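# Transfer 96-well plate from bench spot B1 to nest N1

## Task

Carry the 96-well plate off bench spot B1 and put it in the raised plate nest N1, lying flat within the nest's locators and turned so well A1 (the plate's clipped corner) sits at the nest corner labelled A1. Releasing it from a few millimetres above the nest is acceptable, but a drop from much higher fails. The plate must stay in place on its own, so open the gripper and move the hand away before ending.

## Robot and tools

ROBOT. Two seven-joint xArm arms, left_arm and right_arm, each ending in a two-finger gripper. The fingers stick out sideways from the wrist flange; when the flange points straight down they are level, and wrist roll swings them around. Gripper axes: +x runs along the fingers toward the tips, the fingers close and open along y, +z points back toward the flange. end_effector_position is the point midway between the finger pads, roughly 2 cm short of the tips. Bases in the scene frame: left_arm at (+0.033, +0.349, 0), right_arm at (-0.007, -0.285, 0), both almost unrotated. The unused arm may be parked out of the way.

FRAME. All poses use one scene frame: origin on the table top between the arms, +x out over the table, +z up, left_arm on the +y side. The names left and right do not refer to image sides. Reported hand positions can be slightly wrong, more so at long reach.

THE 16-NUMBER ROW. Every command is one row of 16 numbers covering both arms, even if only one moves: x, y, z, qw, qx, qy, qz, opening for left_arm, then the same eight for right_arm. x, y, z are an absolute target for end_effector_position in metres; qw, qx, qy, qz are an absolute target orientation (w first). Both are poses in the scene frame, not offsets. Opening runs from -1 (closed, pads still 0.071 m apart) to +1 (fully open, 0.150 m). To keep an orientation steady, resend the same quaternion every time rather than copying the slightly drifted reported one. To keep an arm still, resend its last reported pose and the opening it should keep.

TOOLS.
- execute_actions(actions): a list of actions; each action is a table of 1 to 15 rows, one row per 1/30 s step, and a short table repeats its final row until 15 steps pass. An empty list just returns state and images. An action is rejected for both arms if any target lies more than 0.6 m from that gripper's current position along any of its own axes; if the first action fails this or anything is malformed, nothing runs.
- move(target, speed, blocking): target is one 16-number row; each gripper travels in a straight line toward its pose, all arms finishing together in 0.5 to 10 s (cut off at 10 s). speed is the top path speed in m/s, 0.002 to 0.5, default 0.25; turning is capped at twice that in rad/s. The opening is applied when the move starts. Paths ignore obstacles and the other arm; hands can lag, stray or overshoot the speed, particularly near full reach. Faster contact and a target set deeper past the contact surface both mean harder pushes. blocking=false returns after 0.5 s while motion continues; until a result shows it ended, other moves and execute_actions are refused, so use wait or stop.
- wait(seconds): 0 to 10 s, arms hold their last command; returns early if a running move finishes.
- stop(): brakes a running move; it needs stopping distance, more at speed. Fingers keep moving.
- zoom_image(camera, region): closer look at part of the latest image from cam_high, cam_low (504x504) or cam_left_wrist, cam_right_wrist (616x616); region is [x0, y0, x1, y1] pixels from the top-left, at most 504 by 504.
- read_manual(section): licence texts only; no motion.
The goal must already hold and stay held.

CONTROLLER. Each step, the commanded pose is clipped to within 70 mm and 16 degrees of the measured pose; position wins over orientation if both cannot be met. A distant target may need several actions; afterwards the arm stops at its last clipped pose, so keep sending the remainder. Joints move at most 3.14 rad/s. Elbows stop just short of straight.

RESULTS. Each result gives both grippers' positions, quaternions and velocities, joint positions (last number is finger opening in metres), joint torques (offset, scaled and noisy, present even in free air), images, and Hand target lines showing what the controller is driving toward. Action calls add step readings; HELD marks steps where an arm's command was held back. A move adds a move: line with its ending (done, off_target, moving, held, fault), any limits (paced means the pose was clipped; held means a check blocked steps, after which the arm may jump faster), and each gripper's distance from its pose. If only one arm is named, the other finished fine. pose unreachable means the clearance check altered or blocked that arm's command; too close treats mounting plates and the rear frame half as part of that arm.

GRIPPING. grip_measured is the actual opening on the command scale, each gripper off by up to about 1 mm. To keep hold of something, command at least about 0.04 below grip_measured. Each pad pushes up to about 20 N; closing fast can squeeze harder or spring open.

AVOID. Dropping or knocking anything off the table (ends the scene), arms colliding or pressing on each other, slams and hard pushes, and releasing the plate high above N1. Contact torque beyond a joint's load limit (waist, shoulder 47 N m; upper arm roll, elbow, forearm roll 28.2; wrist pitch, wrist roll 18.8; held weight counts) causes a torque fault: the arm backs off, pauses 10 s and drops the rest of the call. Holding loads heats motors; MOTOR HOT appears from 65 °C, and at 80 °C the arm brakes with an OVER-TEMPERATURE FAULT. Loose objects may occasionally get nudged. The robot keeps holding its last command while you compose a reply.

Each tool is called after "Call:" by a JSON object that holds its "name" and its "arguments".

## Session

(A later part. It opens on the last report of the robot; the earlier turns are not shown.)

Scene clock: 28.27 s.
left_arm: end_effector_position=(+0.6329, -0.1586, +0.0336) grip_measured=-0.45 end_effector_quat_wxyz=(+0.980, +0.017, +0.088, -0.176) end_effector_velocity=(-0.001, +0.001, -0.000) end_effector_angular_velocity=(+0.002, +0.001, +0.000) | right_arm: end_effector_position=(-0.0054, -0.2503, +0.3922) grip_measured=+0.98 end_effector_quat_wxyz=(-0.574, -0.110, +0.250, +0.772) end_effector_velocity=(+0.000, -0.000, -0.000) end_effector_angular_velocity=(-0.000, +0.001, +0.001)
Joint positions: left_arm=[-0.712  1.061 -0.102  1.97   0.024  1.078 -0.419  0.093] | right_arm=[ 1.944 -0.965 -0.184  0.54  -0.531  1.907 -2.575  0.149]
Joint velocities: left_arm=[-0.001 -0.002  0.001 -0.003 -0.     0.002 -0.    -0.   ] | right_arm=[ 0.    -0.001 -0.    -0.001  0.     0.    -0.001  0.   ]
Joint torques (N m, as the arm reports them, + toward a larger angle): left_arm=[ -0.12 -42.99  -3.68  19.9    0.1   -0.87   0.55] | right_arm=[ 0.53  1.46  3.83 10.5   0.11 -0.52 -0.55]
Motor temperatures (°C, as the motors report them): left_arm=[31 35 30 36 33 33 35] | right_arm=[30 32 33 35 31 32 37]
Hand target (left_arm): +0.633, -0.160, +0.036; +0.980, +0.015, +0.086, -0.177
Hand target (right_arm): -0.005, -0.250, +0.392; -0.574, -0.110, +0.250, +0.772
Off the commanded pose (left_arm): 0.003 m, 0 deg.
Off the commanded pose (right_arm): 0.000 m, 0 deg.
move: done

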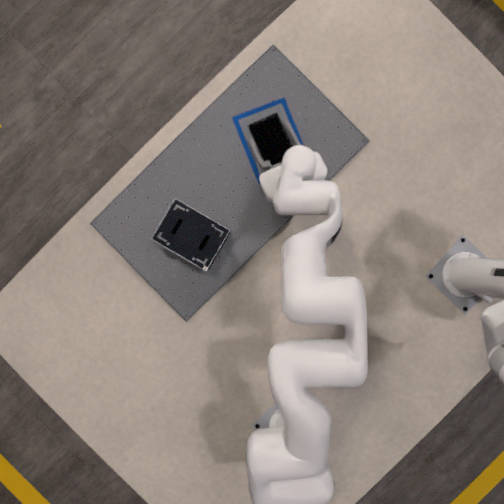

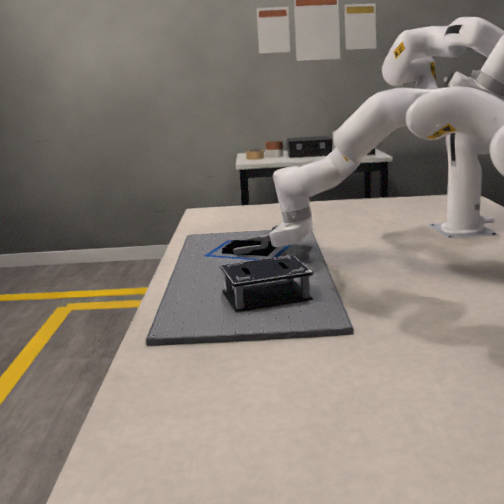

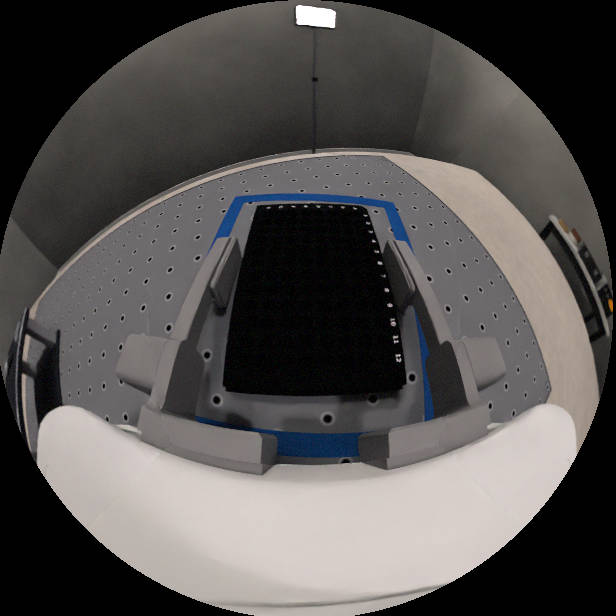

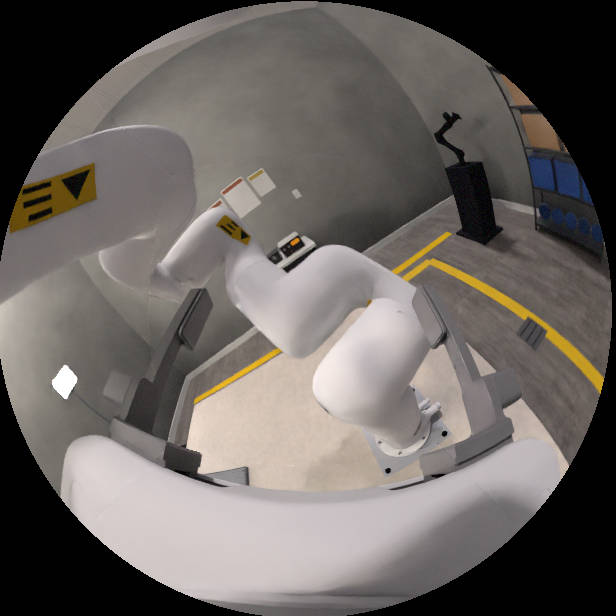

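Call:
{"name": "wait", "arguments": {"seconds": 0.5}}

Scene clock: 28.90 s.
left_arm: end_effector_position=(+0.6332, -0.1603, +0.0364) grip_measured=-0.45 end_effector_quat_wxyz=(+0.980, +0.016, +0.086, -0.177) end_effector_velocity=(-0.001, -0.001, +0.000) end_effector_angular_velocity=(-0.001, +0.000, -0.002) | right_arm: end_effector_position=(-0.0054, -0.2503, +0.3922) grip_measured=+0.98 end_effector_quat_wxyz=(-0.574, -0.110, +0.250, +0.772) end_effector_velocity=(+0.000, -0.000, -0.001) end_effector_angular_velocity=(-0.004, -0.001, +0.001)
Joint positions: left_arm=[-0.712  1.058 -0.103  1.972  0.024  1.077 -0.419  0.093] | right_arm=[ 1.944 -0.965 -0.184  0.54  -0.531  1.907 -2.575  0.149]
Joint velocities: left_arm=[-0.002 -0.     0.    -0.    -0.001 -0.     0.     0.   ] | right_arm=[ 0.     0.002 -0.    -0.003 -0.    -0.001 -0.001  0.   ]
Joint torques (N m, as the arm reports them, + toward a larger angle): left_arm=[ -0.14 -43.59  -3.92  20.61   0.18  -1.15   0.55] | right_arm=[ 0.53  1.47  3.9  10.43  0.11 -0.4  -0.59]
Motor temperatures (°C, as the motors report them): left_arm=[31 36 30 36 33 33 35] | right_arm=[30 32 33 35 31 32 37]
Hand target (left_arm): +0.633, -0.160, +0.036; +0.980, +0.015, +0.086, -0.177
Hand target (right_arm): -0.005, -0.250, +0.392; -0.574, -0.110, +0.250, +0.772
Off the commanded pose (left_arm): 0.000 m, 0 deg.
Off the commanded pose (right_arm): 0.000 m, 0 deg.
wait: 0.50 s; at rest by 0.03 s

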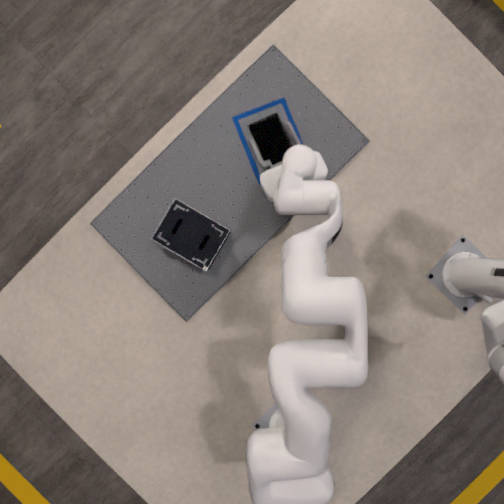

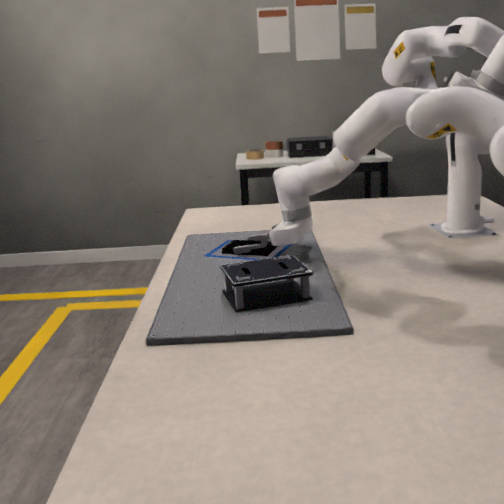

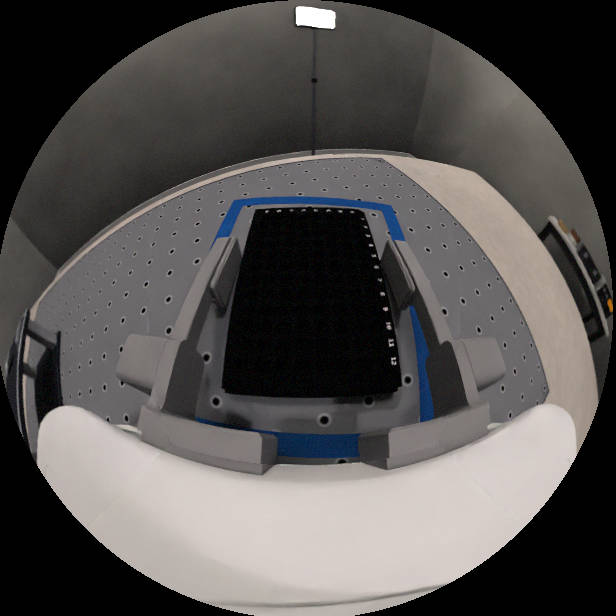

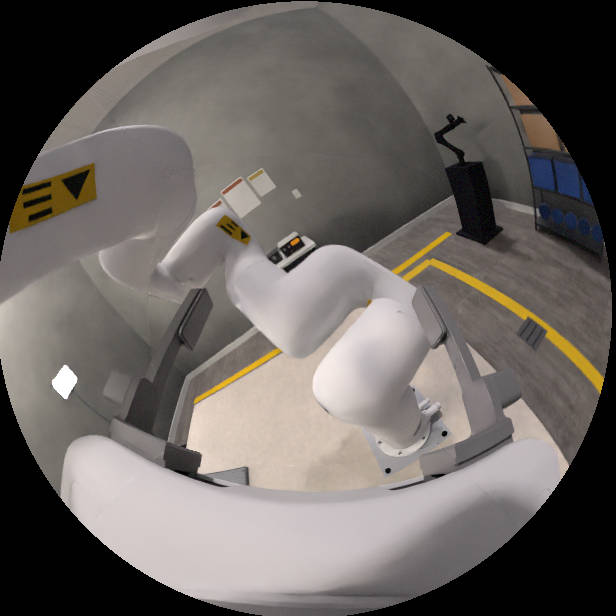

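Call:
{"name": "execute_actions", "arguments": {"actions": [[[0.6332,-0.1604,0.0365,0.98030,0.01551,0.08576,-0.17727,-0.48,-0.0054,-0.2503,0.3922,-0.574,-0.110,0.250,0.772,1],[0.6332,-0.1604,0.0365,0.98030,0.01551,0.08576,-0.17727,-0.51,-0.0054,-0.2503,0.3922,-0.574,-0.110,0.250,0.772,1],[0.6332,-0.1604,0.0365,0.98030,0.01551,0.08576,-0.17727,-0.54,-0.0054,-0.2503,0.3922,-0.574,-0.110,0.250,0.772,1],[0.6332,-0.1604,0.0365,0.98030,0.01551,0.08576,-0.17727,-0.565,-0.0054,-0.2503,0.3922,-0.574,-0.110,0.250,0.772,1],[0.6332,-0.1604,0.0365,0.98030,0.01551,0.08576,-0.17727,-0.59,-0.0054,-0.2503,0.3922,-0.574,-0.110,0.250,0.772,1],[0.6332,-0.1604,0.0365,0.98030,0.01551,0.08576,-0.17727,-0.61,-0.0054,-0.2503,0.3922,-0.574,-0.110,0.250,0.772,1],[0.6332,-0.1604,0.0365,0.98030,0.01551,0.08576,-0.17727,-0.63,-0.0054,-0.2503,0.3922,-0.574,-0.110,0.250,0.772,1],[0.6332,-0.1604,0.0365,0.98030,0.01551,0.08576,-0.17727,-0.65,-0.0054,-0.2503,0.3922,-0.574,-0.110,0.250,0.772,1],[0.6332,-0.1604,0.0365,0.98030,0.01551,0.08576,-0.17727,-0.67,-0.0054,-0.2503,0.3922,-0.574,-0.110,0.250,0.772,1],[0.6332,-0.1604,0.0365,0.98030,0.01551,0.08576,-0.17727,-0.69,-0.0054,-0.2503,0.3922,-0.574,-0.110,0.250,0.772,1],[0.6332,-0.1604,0.0365,0.98030,0.01551,0.08576,-0.17727,-0.71,-0.0054,-0.2503,0.3922,-0.574,-0.110,0.250,0.772,1],[0.6332,-0.1604,0.0365,0.98030,0.01551,0.08576,-0.17727,-0.73,-0.0054,-0.2503,0.3922,-0.574,-0.110,0.250,0.772,1],[0.6332,-0.1604,0.0365,0.98030,0.01551,0.08576,-0.17727,-0.75,-0.0054,-0.2503,0.3922,-0.574,-0.110,0.250,0.772,1],[0.6332,-0.1604,0.0365,0.98030,0.01551,0.08576,-0.17727,-0.77,-0.0054,-0.2503,0.3922,-0.574,-0.110,0.250,0.772,1],[0.6332,-0.1604,0.0365,0.98030,0.01551,0.08576,-0.17727,-0.8,-0.0054,-0.2503,0.3922,-0.574,-0.110,0.250,0.772,1]]]}}

Call:
{"name": "wait", "arguments": {"seconds": 0.3}}

Call:
{"name": "zoom_image", "arguments": {"camera": "cam_left_wrist", "region": [180, 190, 440, 420]}}

Scene clock: 31.00 s.
left_arm: end_effector_position=(+0.6332, -0.1604, +0.0365) grip_measured=-0.69 end_effector_quat_wxyz=(+0.980, +0.016, +0.086, -0.177) end_effector_velocity=(+0.001, +0.001, +0.000) end_effector_angular_velocity=(+0.000, -0.000, +0.002) | right_arm: end_effector_position=(-0.0054, -0.2503, +0.3922) grip_measured=+0.98 end_effector_quat_wxyz=(-0.574, -0.110, +0.250, +0.772) end_effector_velocity=(-0.000, +0.000, +0.000) end_effector_angular_velocity=(+0.001, +0.001, -0.002)
Joint positions: left_arm=[-0.712  1.058 -0.103  1.972  0.024  1.077 -0.419  0.083] | right_arm=[ 1.944 -0.965 -0.184  0.54  -0.531  1.907 -2.575  0.149]
Joint velocities: left_arm=[ 0.001 -0.     0.001 -0.001 -0.    -0.    -0.001 -0.   ] | right_arm=[-0.    -0.    -0.001  0.     0.     0.     0.001  0.   ]
Joint torques (N m, as the arm reports them, + toward a larger angle): left_arm=[ -0.38 -43.72  -3.99  20.58  -0.02  -1.13   0.47] | right_arm=[ 0.43  1.64  3.86 10.49  0.11 -0.39 -0.52]
Motor temperatures (°C, as the motors report them): left_arm=[31 36 30 36 33 33 35] | right_arm=[30 32 33 35 31 32 37]
Hand target (left_arm): +0.633, -0.160, +0.037; +0.980, +0.016, +0.086, -0.177
Hand target (right_arm): -0.005, -0.250, +0.392; -0.574, -0.110, +0.250, +0.772
Off the commanded pose (left_arm): 0.000 m, 0 deg.
Off the commanded pose (right_arm): 0.000 m, 0 deg.
Step readings (end_effector_position):
0: left_arm (+0.6332, -0.1604, +0.0365) | right_arm (-0.0054, -0.2503, +0.3922)
1: left_arm (+0.6332, -0.1604, +0.0365) | right_arm (-0.0054, -0.2503, +0.3922)
2: left_arm (+0.6332, -0.1604, +0.0365) | right_arm (-0.0054, -0.2503, +0.3922)
4: left_arm (+0.6332, -0.1604, +0.0365) | right_arm (-0.0054, -0.2503, +0.3922)
8: left_arm (+0.6332, -0.1604, +0.0365) | right_arm (-0.0054, -0.2503, +0.3922)
15: end_effector_position above

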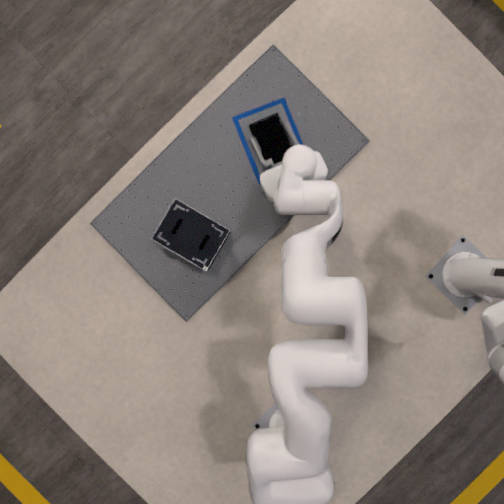

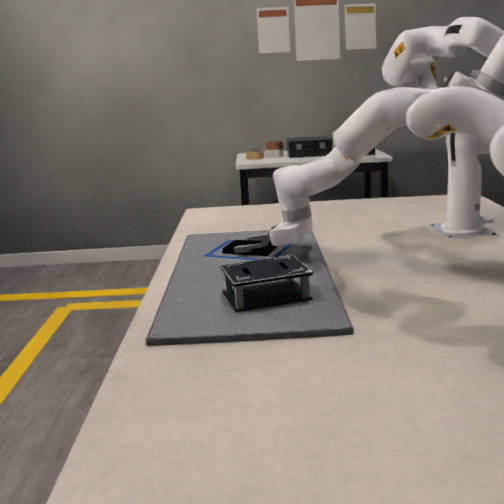

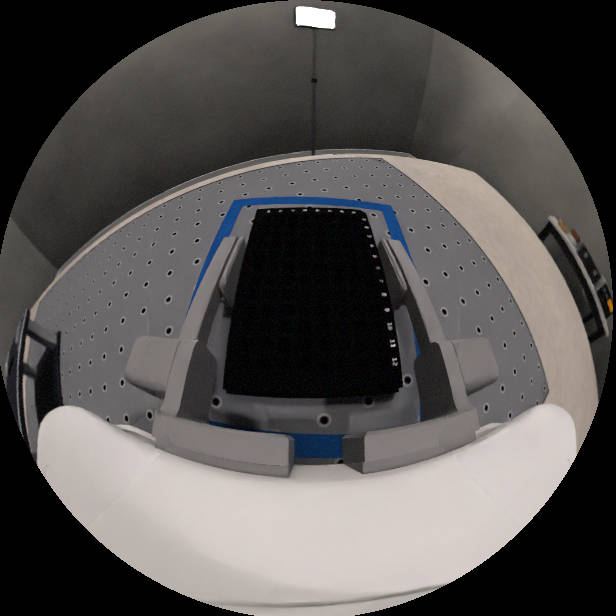

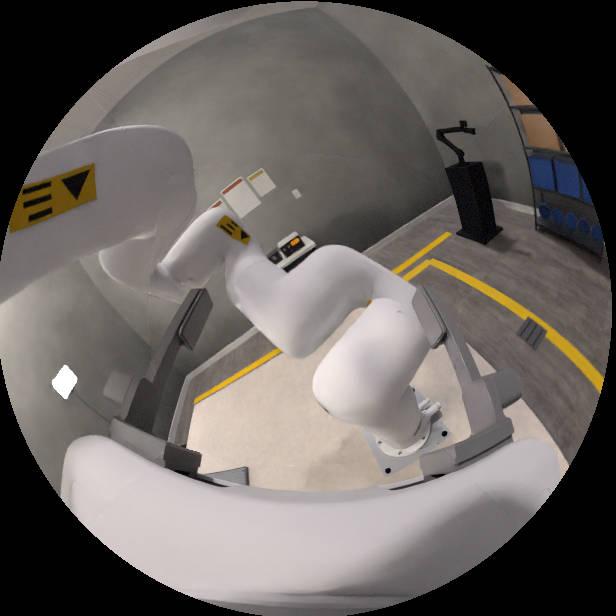

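Scene clock: 31.30 s.
left_arm: end_effector_position=(+0.6332, -0.1604, +0.0365) grip_measured=-0.69 end_effector_quat_wxyz=(+0.980, +0.016, +0.086, -0.177) end_effector_velocity=(+0.001, +0.001, -0.000) end_effector_angular_velocity=(+0.000, +0.000, -0.000) | right_arm: end_effector_position=(-0.0054, -0.2503, +0.3922) grip_measured=+0.98 end_effector_quat_wxyz=(-0.574, -0.110, +0.250, +0.772) end_effector_velocity=(+0.000, -0.000, +0.000) end_effector_angular_velocity=(-0.001, +0.001, +0.000)
Joint positions: left_arm=[-0.712  1.058 -0.103  1.972  0.024  1.077 -0.419  0.083] | right_arm=[ 1.944 -0.965 -0.184  0.54  -0.531  1.907 -2.575  0.149]
Joint velocities: left_arm=[ 0.002  0.    -0.001  0.     0.001  0.     0.001  0.   ] | right_arm=[ 0.    -0.001 -0.001  0.     0.001  0.002 -0.002  0.   ]
Joint torques (N m, as the arm reports them, + toward a larger angle): left_arm=[ -0.45 -43.77  -3.75  20.51   0.01  -1.08   0.52] | right_arm=[ 0.55  1.51  3.87 10.47  0.   -0.43 -0.55]
Motor temperatures (°C, as the motors report them): left_arm=[31 36 30 36 33 33 35] | right_arm=[30 32 33 35 31 32 37]
Hand target (left_arm): +0.633, -0.160, +0.037; +0.980, +0.016, +0.086, -0.177
Hand target (right_arm): -0.005, -0.250, +0.392; -0.574, -0.110, +0.250, +0.772
Off the commanded pose (left_arm): 0.000 m, 0 deg.
Off the commanded pose (right_arm): 0.000 m, 0 deg.
wait: 0.30 s; at rest by 0.17 s

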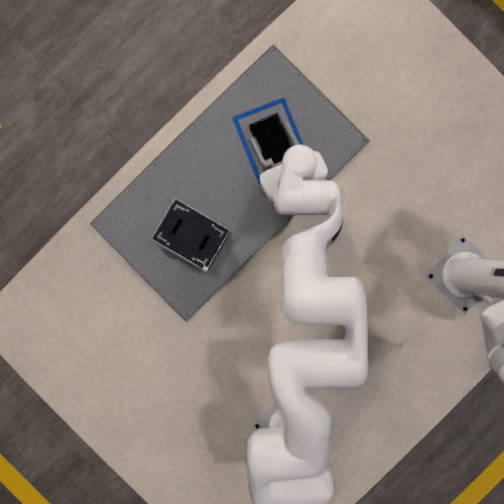

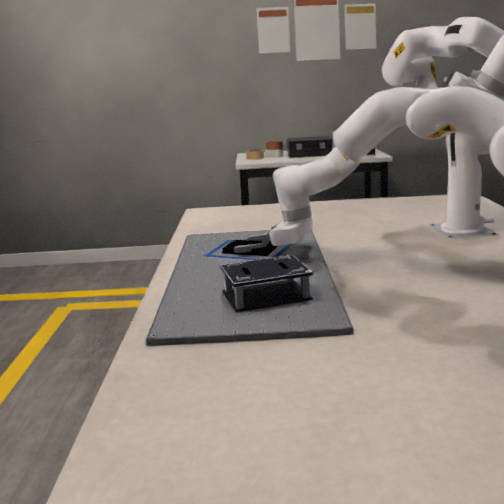

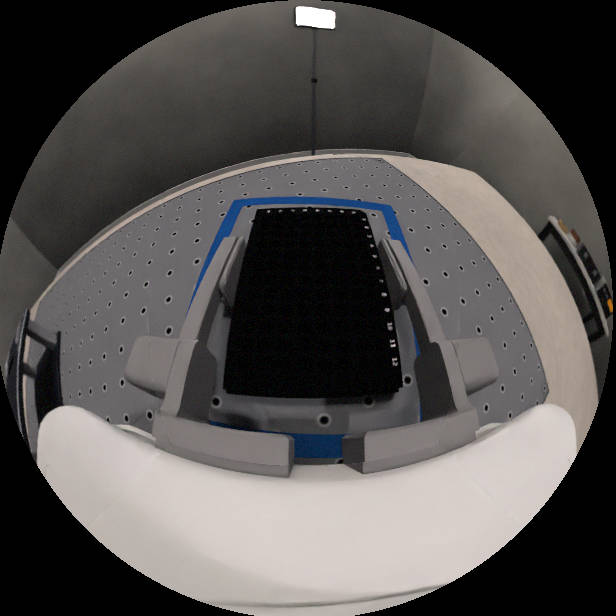

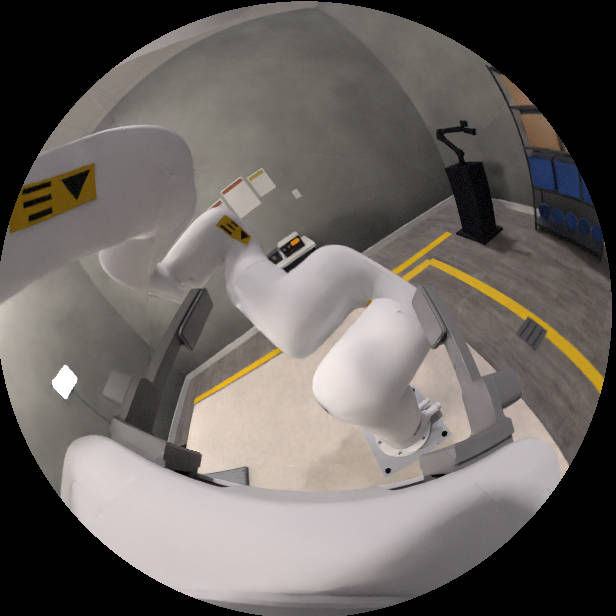

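Region (180, 190, 440, 420) of cam_left_wrist's 616x616 image, scaled by 1.938, with more detail than that image has; it fills the top 446 rows of this view, and the rest is white.

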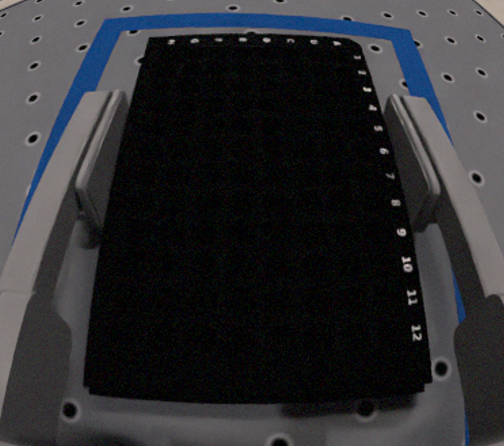

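Call:
{"name": "move", "arguments": {"target": [0.628, -0.14, 0.13, 0.92036, 0.03335, 0.08052, -0.38123, -0.8, -0.0054, -0.2503, 0.3922, -0.574, -0.110, 0.250, 0.772, 1], "speed": 0.25}}

Scene clock: 33.90 s.
left_arm: end_effector_position=(+0.6275, -0.1399, +0.1293) grip_measured=-0.69 end_effector_quat_wxyz=(+0.920, +0.033, +0.081, -0.381) end_effector_velocity=(+0.002, +0.001, +0.006) end_effector_angular_velocity=(-0.004, -0.007, -0.006) | right_arm: end_effector_position=(-0.0054, -0.2503, +0.3922) grip_measured=+0.98 end_effector_quat_wxyz=(-0.574, -0.110, +0.250, +0.772) end_effector_velocity=(+0.000, +0.000, -0.001) end_effector_angular_velocity=(-0.001, -0.001, -0.001)
Joint positions: left_arm=[-0.586  0.798 -0.131  1.787  0.122  1.171  0.049  0.083] | right_arm=[ 1.944 -0.965 -0.184  0.54  -0.531  1.907 -2.575  0.149]
Joint velocities: left_arm=[ 0.003 -0.006  0.001  0.003  0.001  0.001  0.011  0.   ] | right_arm=[-0.     0.001 -0.001 -0.002 -0.001 -0.001  0.001  0.   ]
Joint torques (N m, as the arm reports them, + toward a larger angle): left_arm=[ -0.49 -40.88  -4.16  21.56   0.03  -1.18   0.59] | right_arm=[ 0.47  1.64  3.88 10.46  0.05 -0.43 -0.48]
Motor temperatures (°C, as the motors report them): left_arm=[31 36 30 36 33 33 35] | right_arm=[30 32 33 35 31 32 37]
Hand target (left_arm): +0.628, -0.140, +0.130; +0.920, +0.033, +0.081, -0.381
Hand target (right_arm): -0.005, -0.250, +0.392; -0.574, -0.110, +0.250, +0.772
Off the commanded pose (left_arm): 0.001 m, 0 deg.
Off the commanded pose (right_arm): 0.000 m, 0 deg.
move: done

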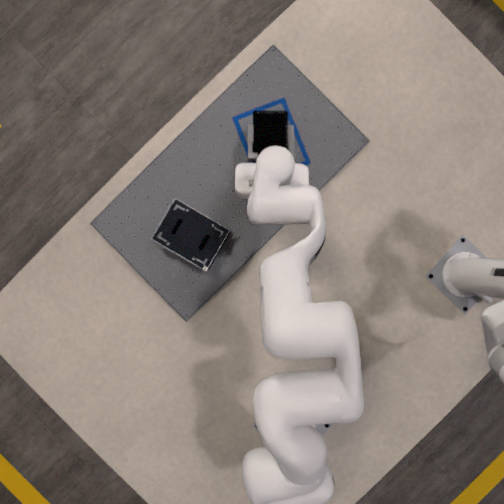

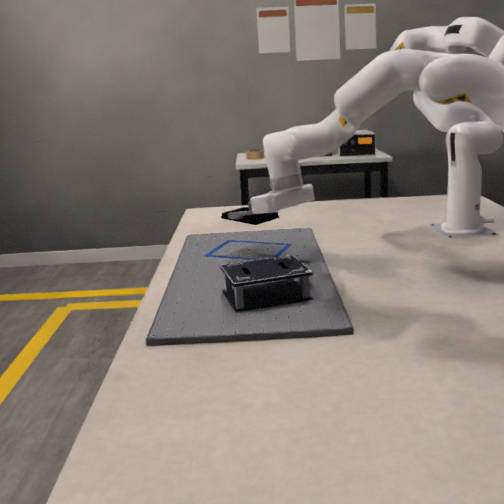

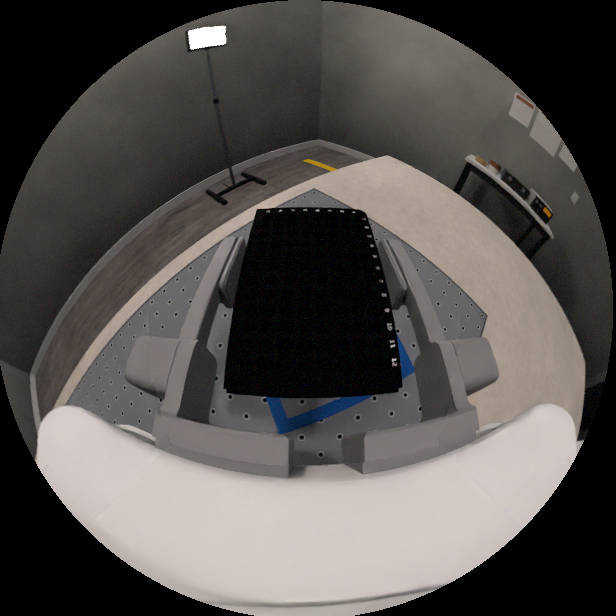

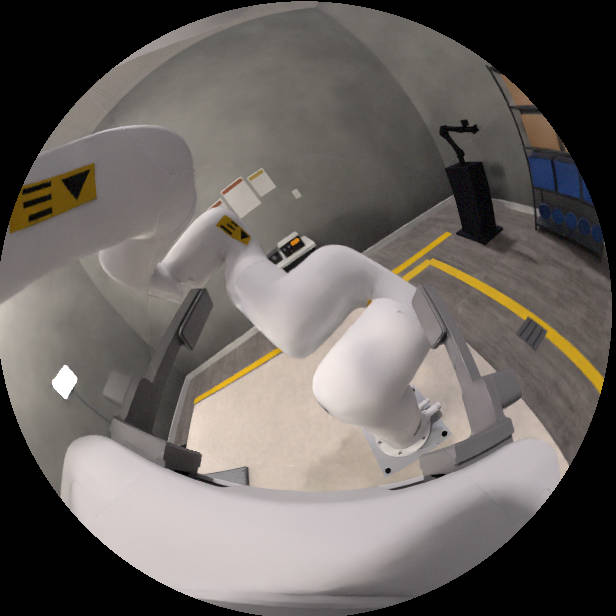

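The plate is held. Now carry it over the nest with the rotation.

Call:
{"name": "move", "arguments": {"target": [0.598, 0.170, 0.128, 0.13003, 0.08641, 0.01138, -0.98767, -0.8, -0.0054, -0.2503, 0.3922, -0.574, -0.110, 0.250, 0.772, 1], "speed": 0.4}}

Scene clock: 37.33 s.
left_arm: end_effector_position=(+0.5969, +0.1705, +0.1261) grip_measured=-0.69 end_effector_quat_wxyz=(-0.130, -0.088, -0.013, +0.988) end_effector_velocity=(+0.000, +0.003, +0.000) end_effector_angular_velocity=(+0.002, +0.004, -0.010) | right_arm: end_effector_position=(-0.0054, -0.2503, +0.3922) grip_measured=+0.98 end_effector_quat_wxyz=(-0.574, -0.110, +0.250, +0.772) end_effector_velocity=(+0.000, +0.000, -0.000) end_effector_angular_velocity=(+0.002, -0.000, +0.002)
Joint positions: left_arm=[-0.047  1.073 -0.329  2.166  0.441  0.995  2.482  0.083] | right_arm=[ 1.944 -0.965 -0.184  0.54  -0.531  1.907 -2.575  0.149]
Joint velocities: left_arm=[ 0.002  0.004 -0.002  0.007  0.001  0.007  0.013  0.   ] | right_arm=[ 0.001  0.    -0.     0.001 -0.001 -0.002 -0.    -0.   ]
Joint torques (N m, as the arm reports them, + toward a larger angle): left_arm=[ -0.53 -44.7   -7.54  21.07  -0.07  -1.29   0.49] | right_arm=[ 0.57  1.56  3.81 10.45  0.05 -0.48 -0.6 ]
Motor temperatures (°C, as the motors report them): left_arm=[31 36 30 36 33 33 35] | right_arm=[30 32 33 36 31 32 37]
Hand target (left_arm): +0.597, +0.171, +0.126; -0.129, -0.087, -0.013, +0.988
Hand target (right_arm): -0.005, -0.250, +0.392; -0.574, -0.110, +0.250, +0.772
Off the commanded pose (left_arm): 0.002 m, 0 deg.
Off the commanded pose (right_arm): 0.000 m, 0 deg.
move: done

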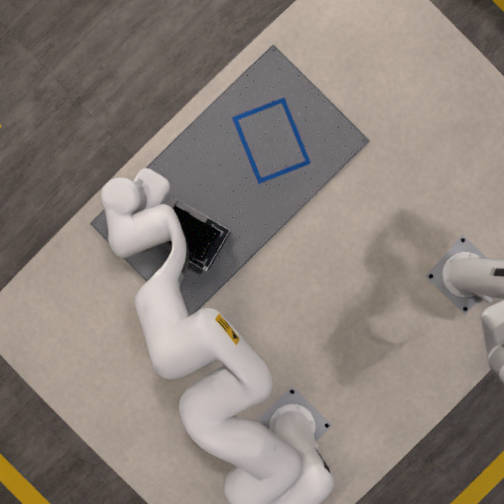

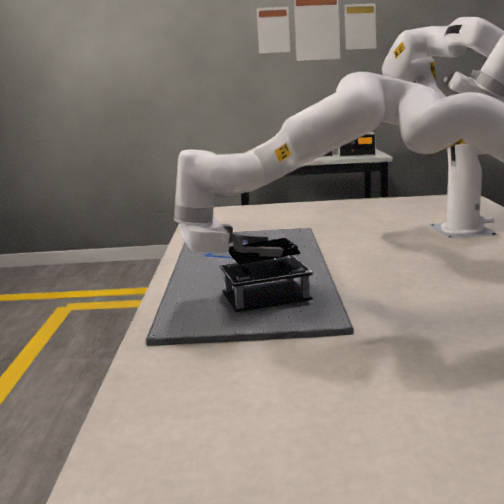

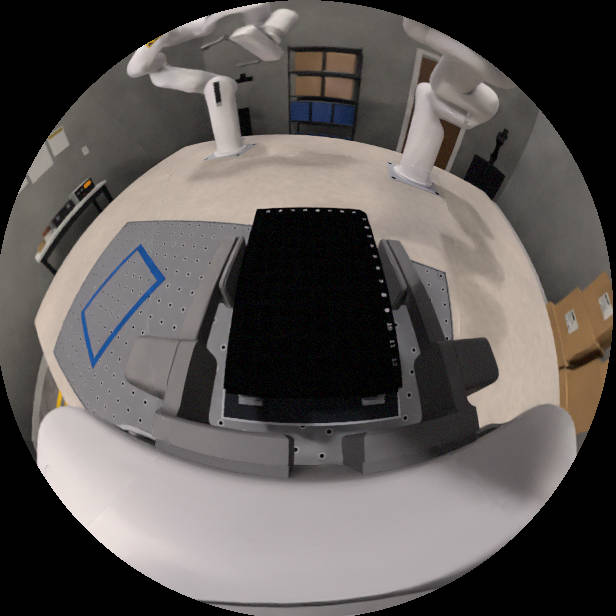

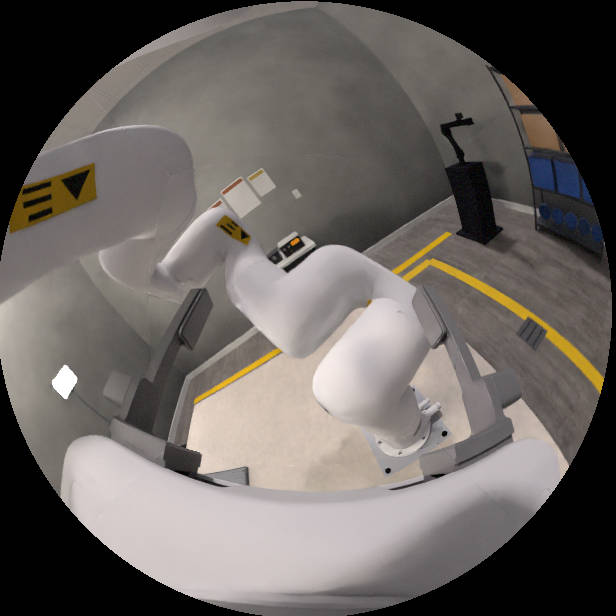

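Call:
{"name": "zoom_image", "arguments": {"camera": "cam_low", "region": [200, 215, 330, 305]}}

Call:
{"name": "zoom_image", "arguments": {"camera": "cam_left_wrist", "region": [200, 340, 430, 450]}}

Call:
{"name": "zoom_image", "arguments": {"camera": "cam_high", "region": [148, 192, 236, 280]}}

Region (200, 215, 330, 305) of cam_low's 504x504 image, scaled by 3.877, with more detail than that image has; it fills the top 349 rows of this view, and the rest is white.

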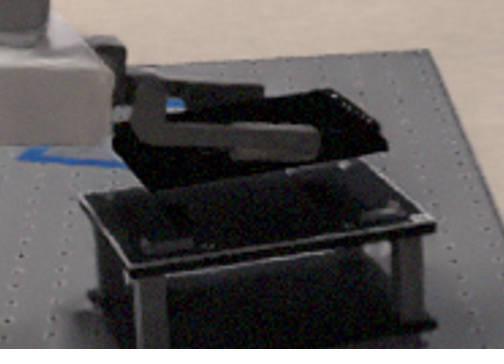

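Region (200, 340, 430, 450) of cam_left_wrist's 616x616 image, scaled by 2.191, with more detail than that image has; it fills the top 241 rows of this view, and the rest is white.

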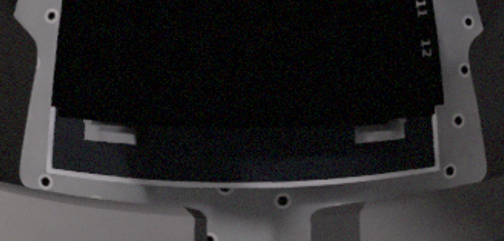

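Region (148, 192, 236, 280) of cam_high's 504x504 image, scaled by 5.727, with more detail than that image has.

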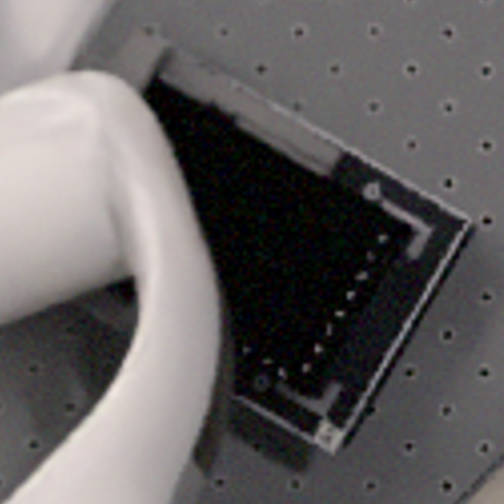

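Call:
{"name": "move", "arguments": {"target": [0.598, 0.170, 0.108, 0.12975, 0.10794, 0.01421, -0.98555, -0.8, -0.0054, -0.2503, 0.3922, -0.574, -0.110, 0.250, 0.772, 1], "speed": 0.06}}

Call:
{"name": "wait", "arguments": {"seconds": 0.4}}

Call:
{"name": "zoom_image", "arguments": {"camera": "cam_low", "region": [210, 225, 320, 300]}}

Call:
{"name": "zoom_image", "arguments": {"camera": "cam_left_wrist", "region": [200, 340, 430, 450]}}

Call:
{"name": "zoom_image", "arguments": {"camera": "cam_left_wrist", "region": [210, 180, 420, 280]}}

Call:
{"name": "zoom_image", "arguments": {"camera": "cam_high", "region": [170, 200, 236, 280]}}

Scene clock: 39.87 s.
left_arm: end_effector_position=(+0.5982, +0.1700, +0.1083) grip_measured=-0.69 end_effector_quat_wxyz=(-0.130, -0.108, -0.014, +0.986) end_effector_velocity=(+0.001, -0.000, -0.000) end_effector_angular_velocity=(-0.002, -0.008, +0.003) | right_arm: end_effector_position=(-0.0054, -0.2503, +0.3922) grip_measured=+0.98 end_effector_quat_wxyz=(-0.574, -0.110, +0.250, +0.772) end_effector_velocity=(-0.000, -0.000, +0.000) end_effector_angular_velocity=(-0.001, -0.001, -0.002)
Joint positions: left_arm=[-0.047  1.07  -0.314  2.118  0.466  0.915  2.454  0.083] | right_arm=[ 1.944 -0.965 -0.184  0.54  -0.531  1.907 -2.575  0.149]
Joint velocities: left_arm=[ 0.    -0.002  0.002 -0.003  0.001 -0.009 -0.005  0.   ] | right_arm=[-0.     0.     0.     0.001  0.     0.002  0.001  0.   ]
Joint torques (N m, as the arm reports them, + toward a larger angle): left_arm=[ -0.23 -44.02  -7.63  21.05  -0.02  -1.16   0.54] | right_arm=[ 0.37  1.38  3.82 10.57  0.01 -0.42 -0.56]
Motor temperatures (°C, as the motors report them): left_arm=[31 36 30 37 33 33 35] | right_arm=[30 32 33 36 31 32 37]
Hand target (left_arm): +0.598, +0.170, +0.108; -0.130, -0.108, -0.014, +0.986
Hand target (right_arm): -0.005, -0.250, +0.392; -0.574, -0.110, +0.250, +0.772
Off the commanded pose (left_arm): 0.000 m, 0 deg.
Off the commanded pose (right_arm): 0.000 m, 0 deg.
move: done

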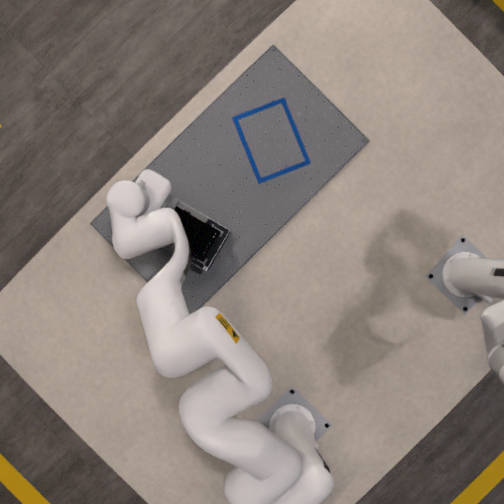

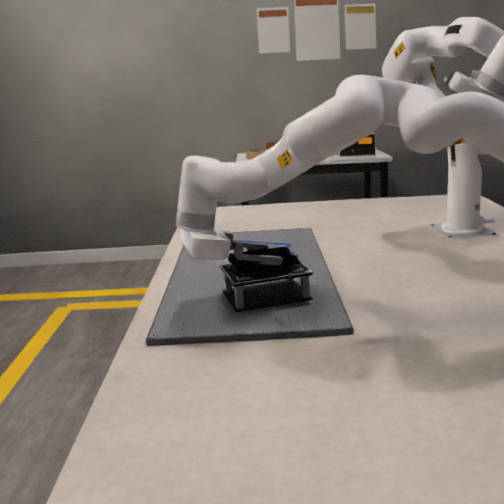

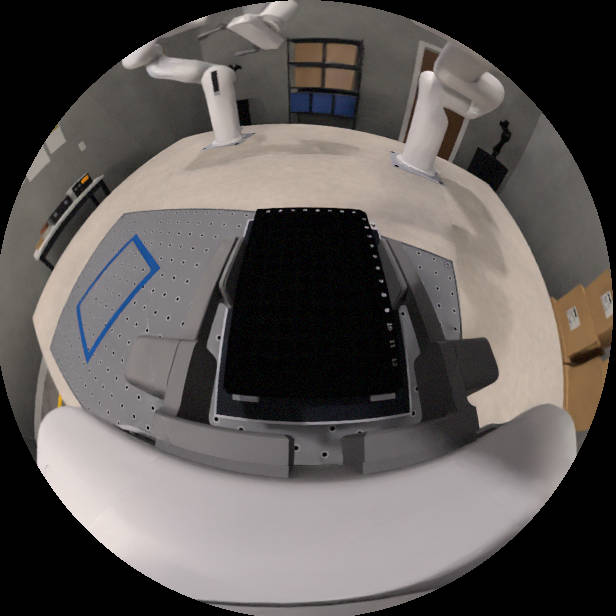

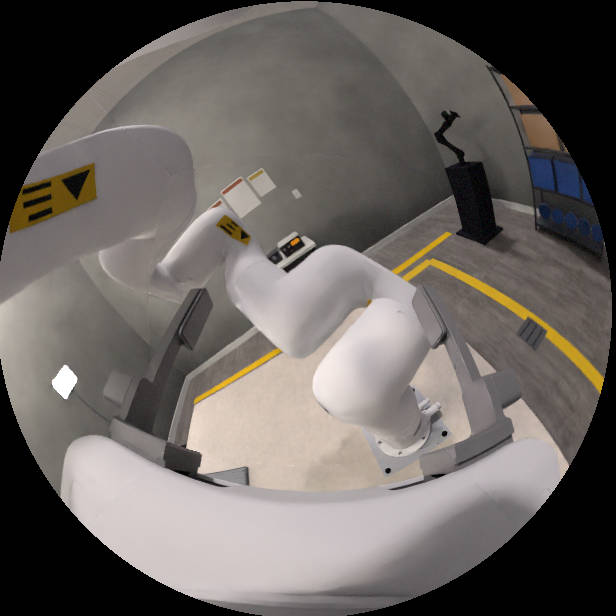

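Scene clock: 40.27 s.
left_arm: end_effector_position=(+0.5981, +0.1700, +0.1080) grip_measured=-0.69 end_effector_quat_wxyz=(-0.130, -0.108, -0.014, +0.986) end_effector_velocity=(+0.000, -0.000, +0.000) end_effector_angular_velocity=(+0.000, -0.001, +0.001) | right_arm: end_effector_position=(-0.0054, -0.2503, +0.3922) grip_measured=+0.98 end_effector_quat_wxyz=(-0.574, -0.110, +0.250, +0.772) end_effector_velocity=(+0.000, +0.000, -0.000) end_effector_angular_velocity=(+0.001, +0.001, +0.002)
Joint positions: left_arm=[-0.047  1.07  -0.314  2.117  0.466  0.914  2.454  0.083] | right_arm=[ 1.944 -0.965 -0.184  0.54  -0.531  1.907 -2.575  0.149]
Joint velocities: left_arm=[-0.001 -0.     0.001  0.001 -0.001 -0.    -0.001  0.   ] | right_arm=[ 0.001 -0.001 -0.001 -0.001 -0.    -0.002 -0.001  0.   ]
Joint torques (N m, as the arm reports them, + toward a larger angle): left_arm=[ -0.39 -44.44  -7.57  20.98  -0.02  -1.24   0.51] | right_arm=[ 0.45  1.5   3.94 10.48  0.03 -0.5  -0.57]
Motor temperatures (°C, as the motors report them): left_arm=[31 36 30 37 33 33 35] | right_arm=[30 32 33 36 31 32 37]
Hand target (left_arm): +0.598, +0.170, +0.108; -0.130, -0.108, -0.014, +0.986
Hand target (right_arm): -0.005, -0.250, +0.392; -0.574, -0.110, +0.250, +0.772
Off the commanded pose (left_arm): 0.000 m, 0 deg.
Off the commanded pose (right_arm): 0.000 m, 0 deg.
wait: 0.40 s; at rest by 0.17 s

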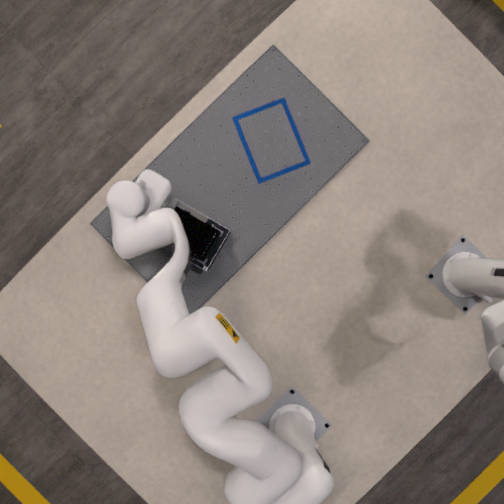

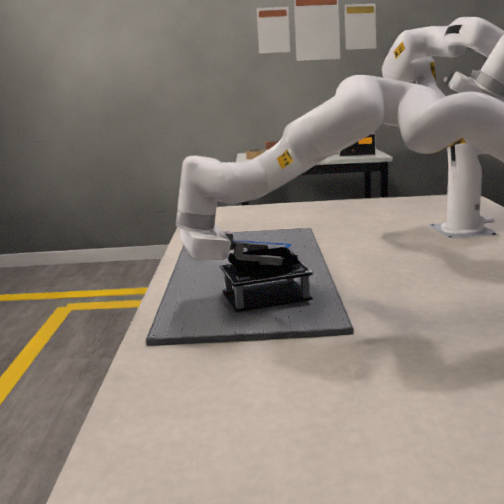

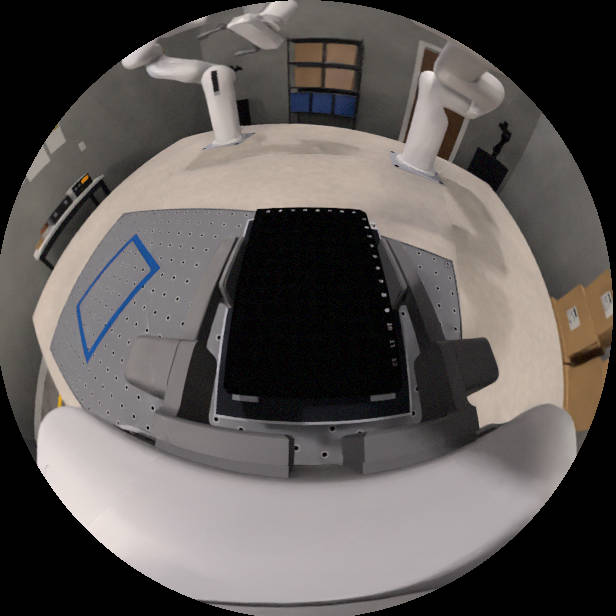

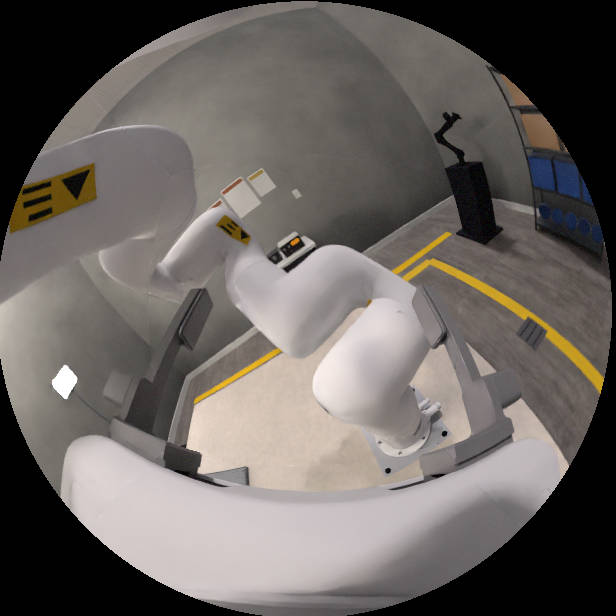

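Region (210, 225, 320, 300) of cam_low's 504x504 image, scaled by 4.582, with more detail than that image has; it fills the top 344 rows of this view, and the rest is white.

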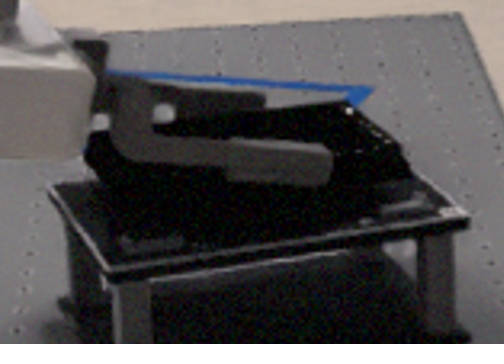

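Region (200, 340, 430, 450) of cam_left_wrist's 616x616 image, scaled by 2.191, with more detail than that image has; it fills the top 241 rows of this view, and the rest is white.

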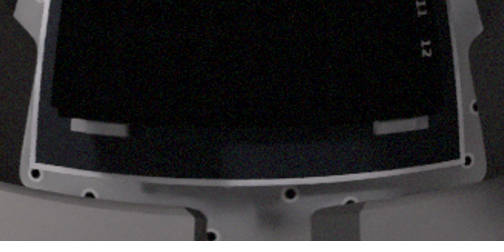

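Region (210, 180, 420, 280) of cam_left_wrist's 616x616 image, scaled by 2.400, with more detail than that image has; it fills the top 240 rows of this view, and the rest is white.

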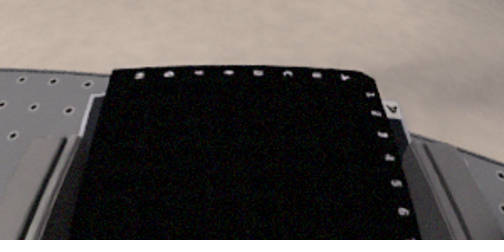

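Region (170, 200, 236, 280) of cam_high's 504x504 image, scaled by 6.300, with more detail than that image has; it fills the left 416 columns of this view, and the rest is white.

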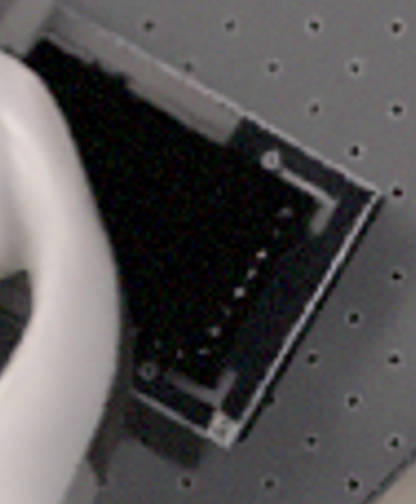

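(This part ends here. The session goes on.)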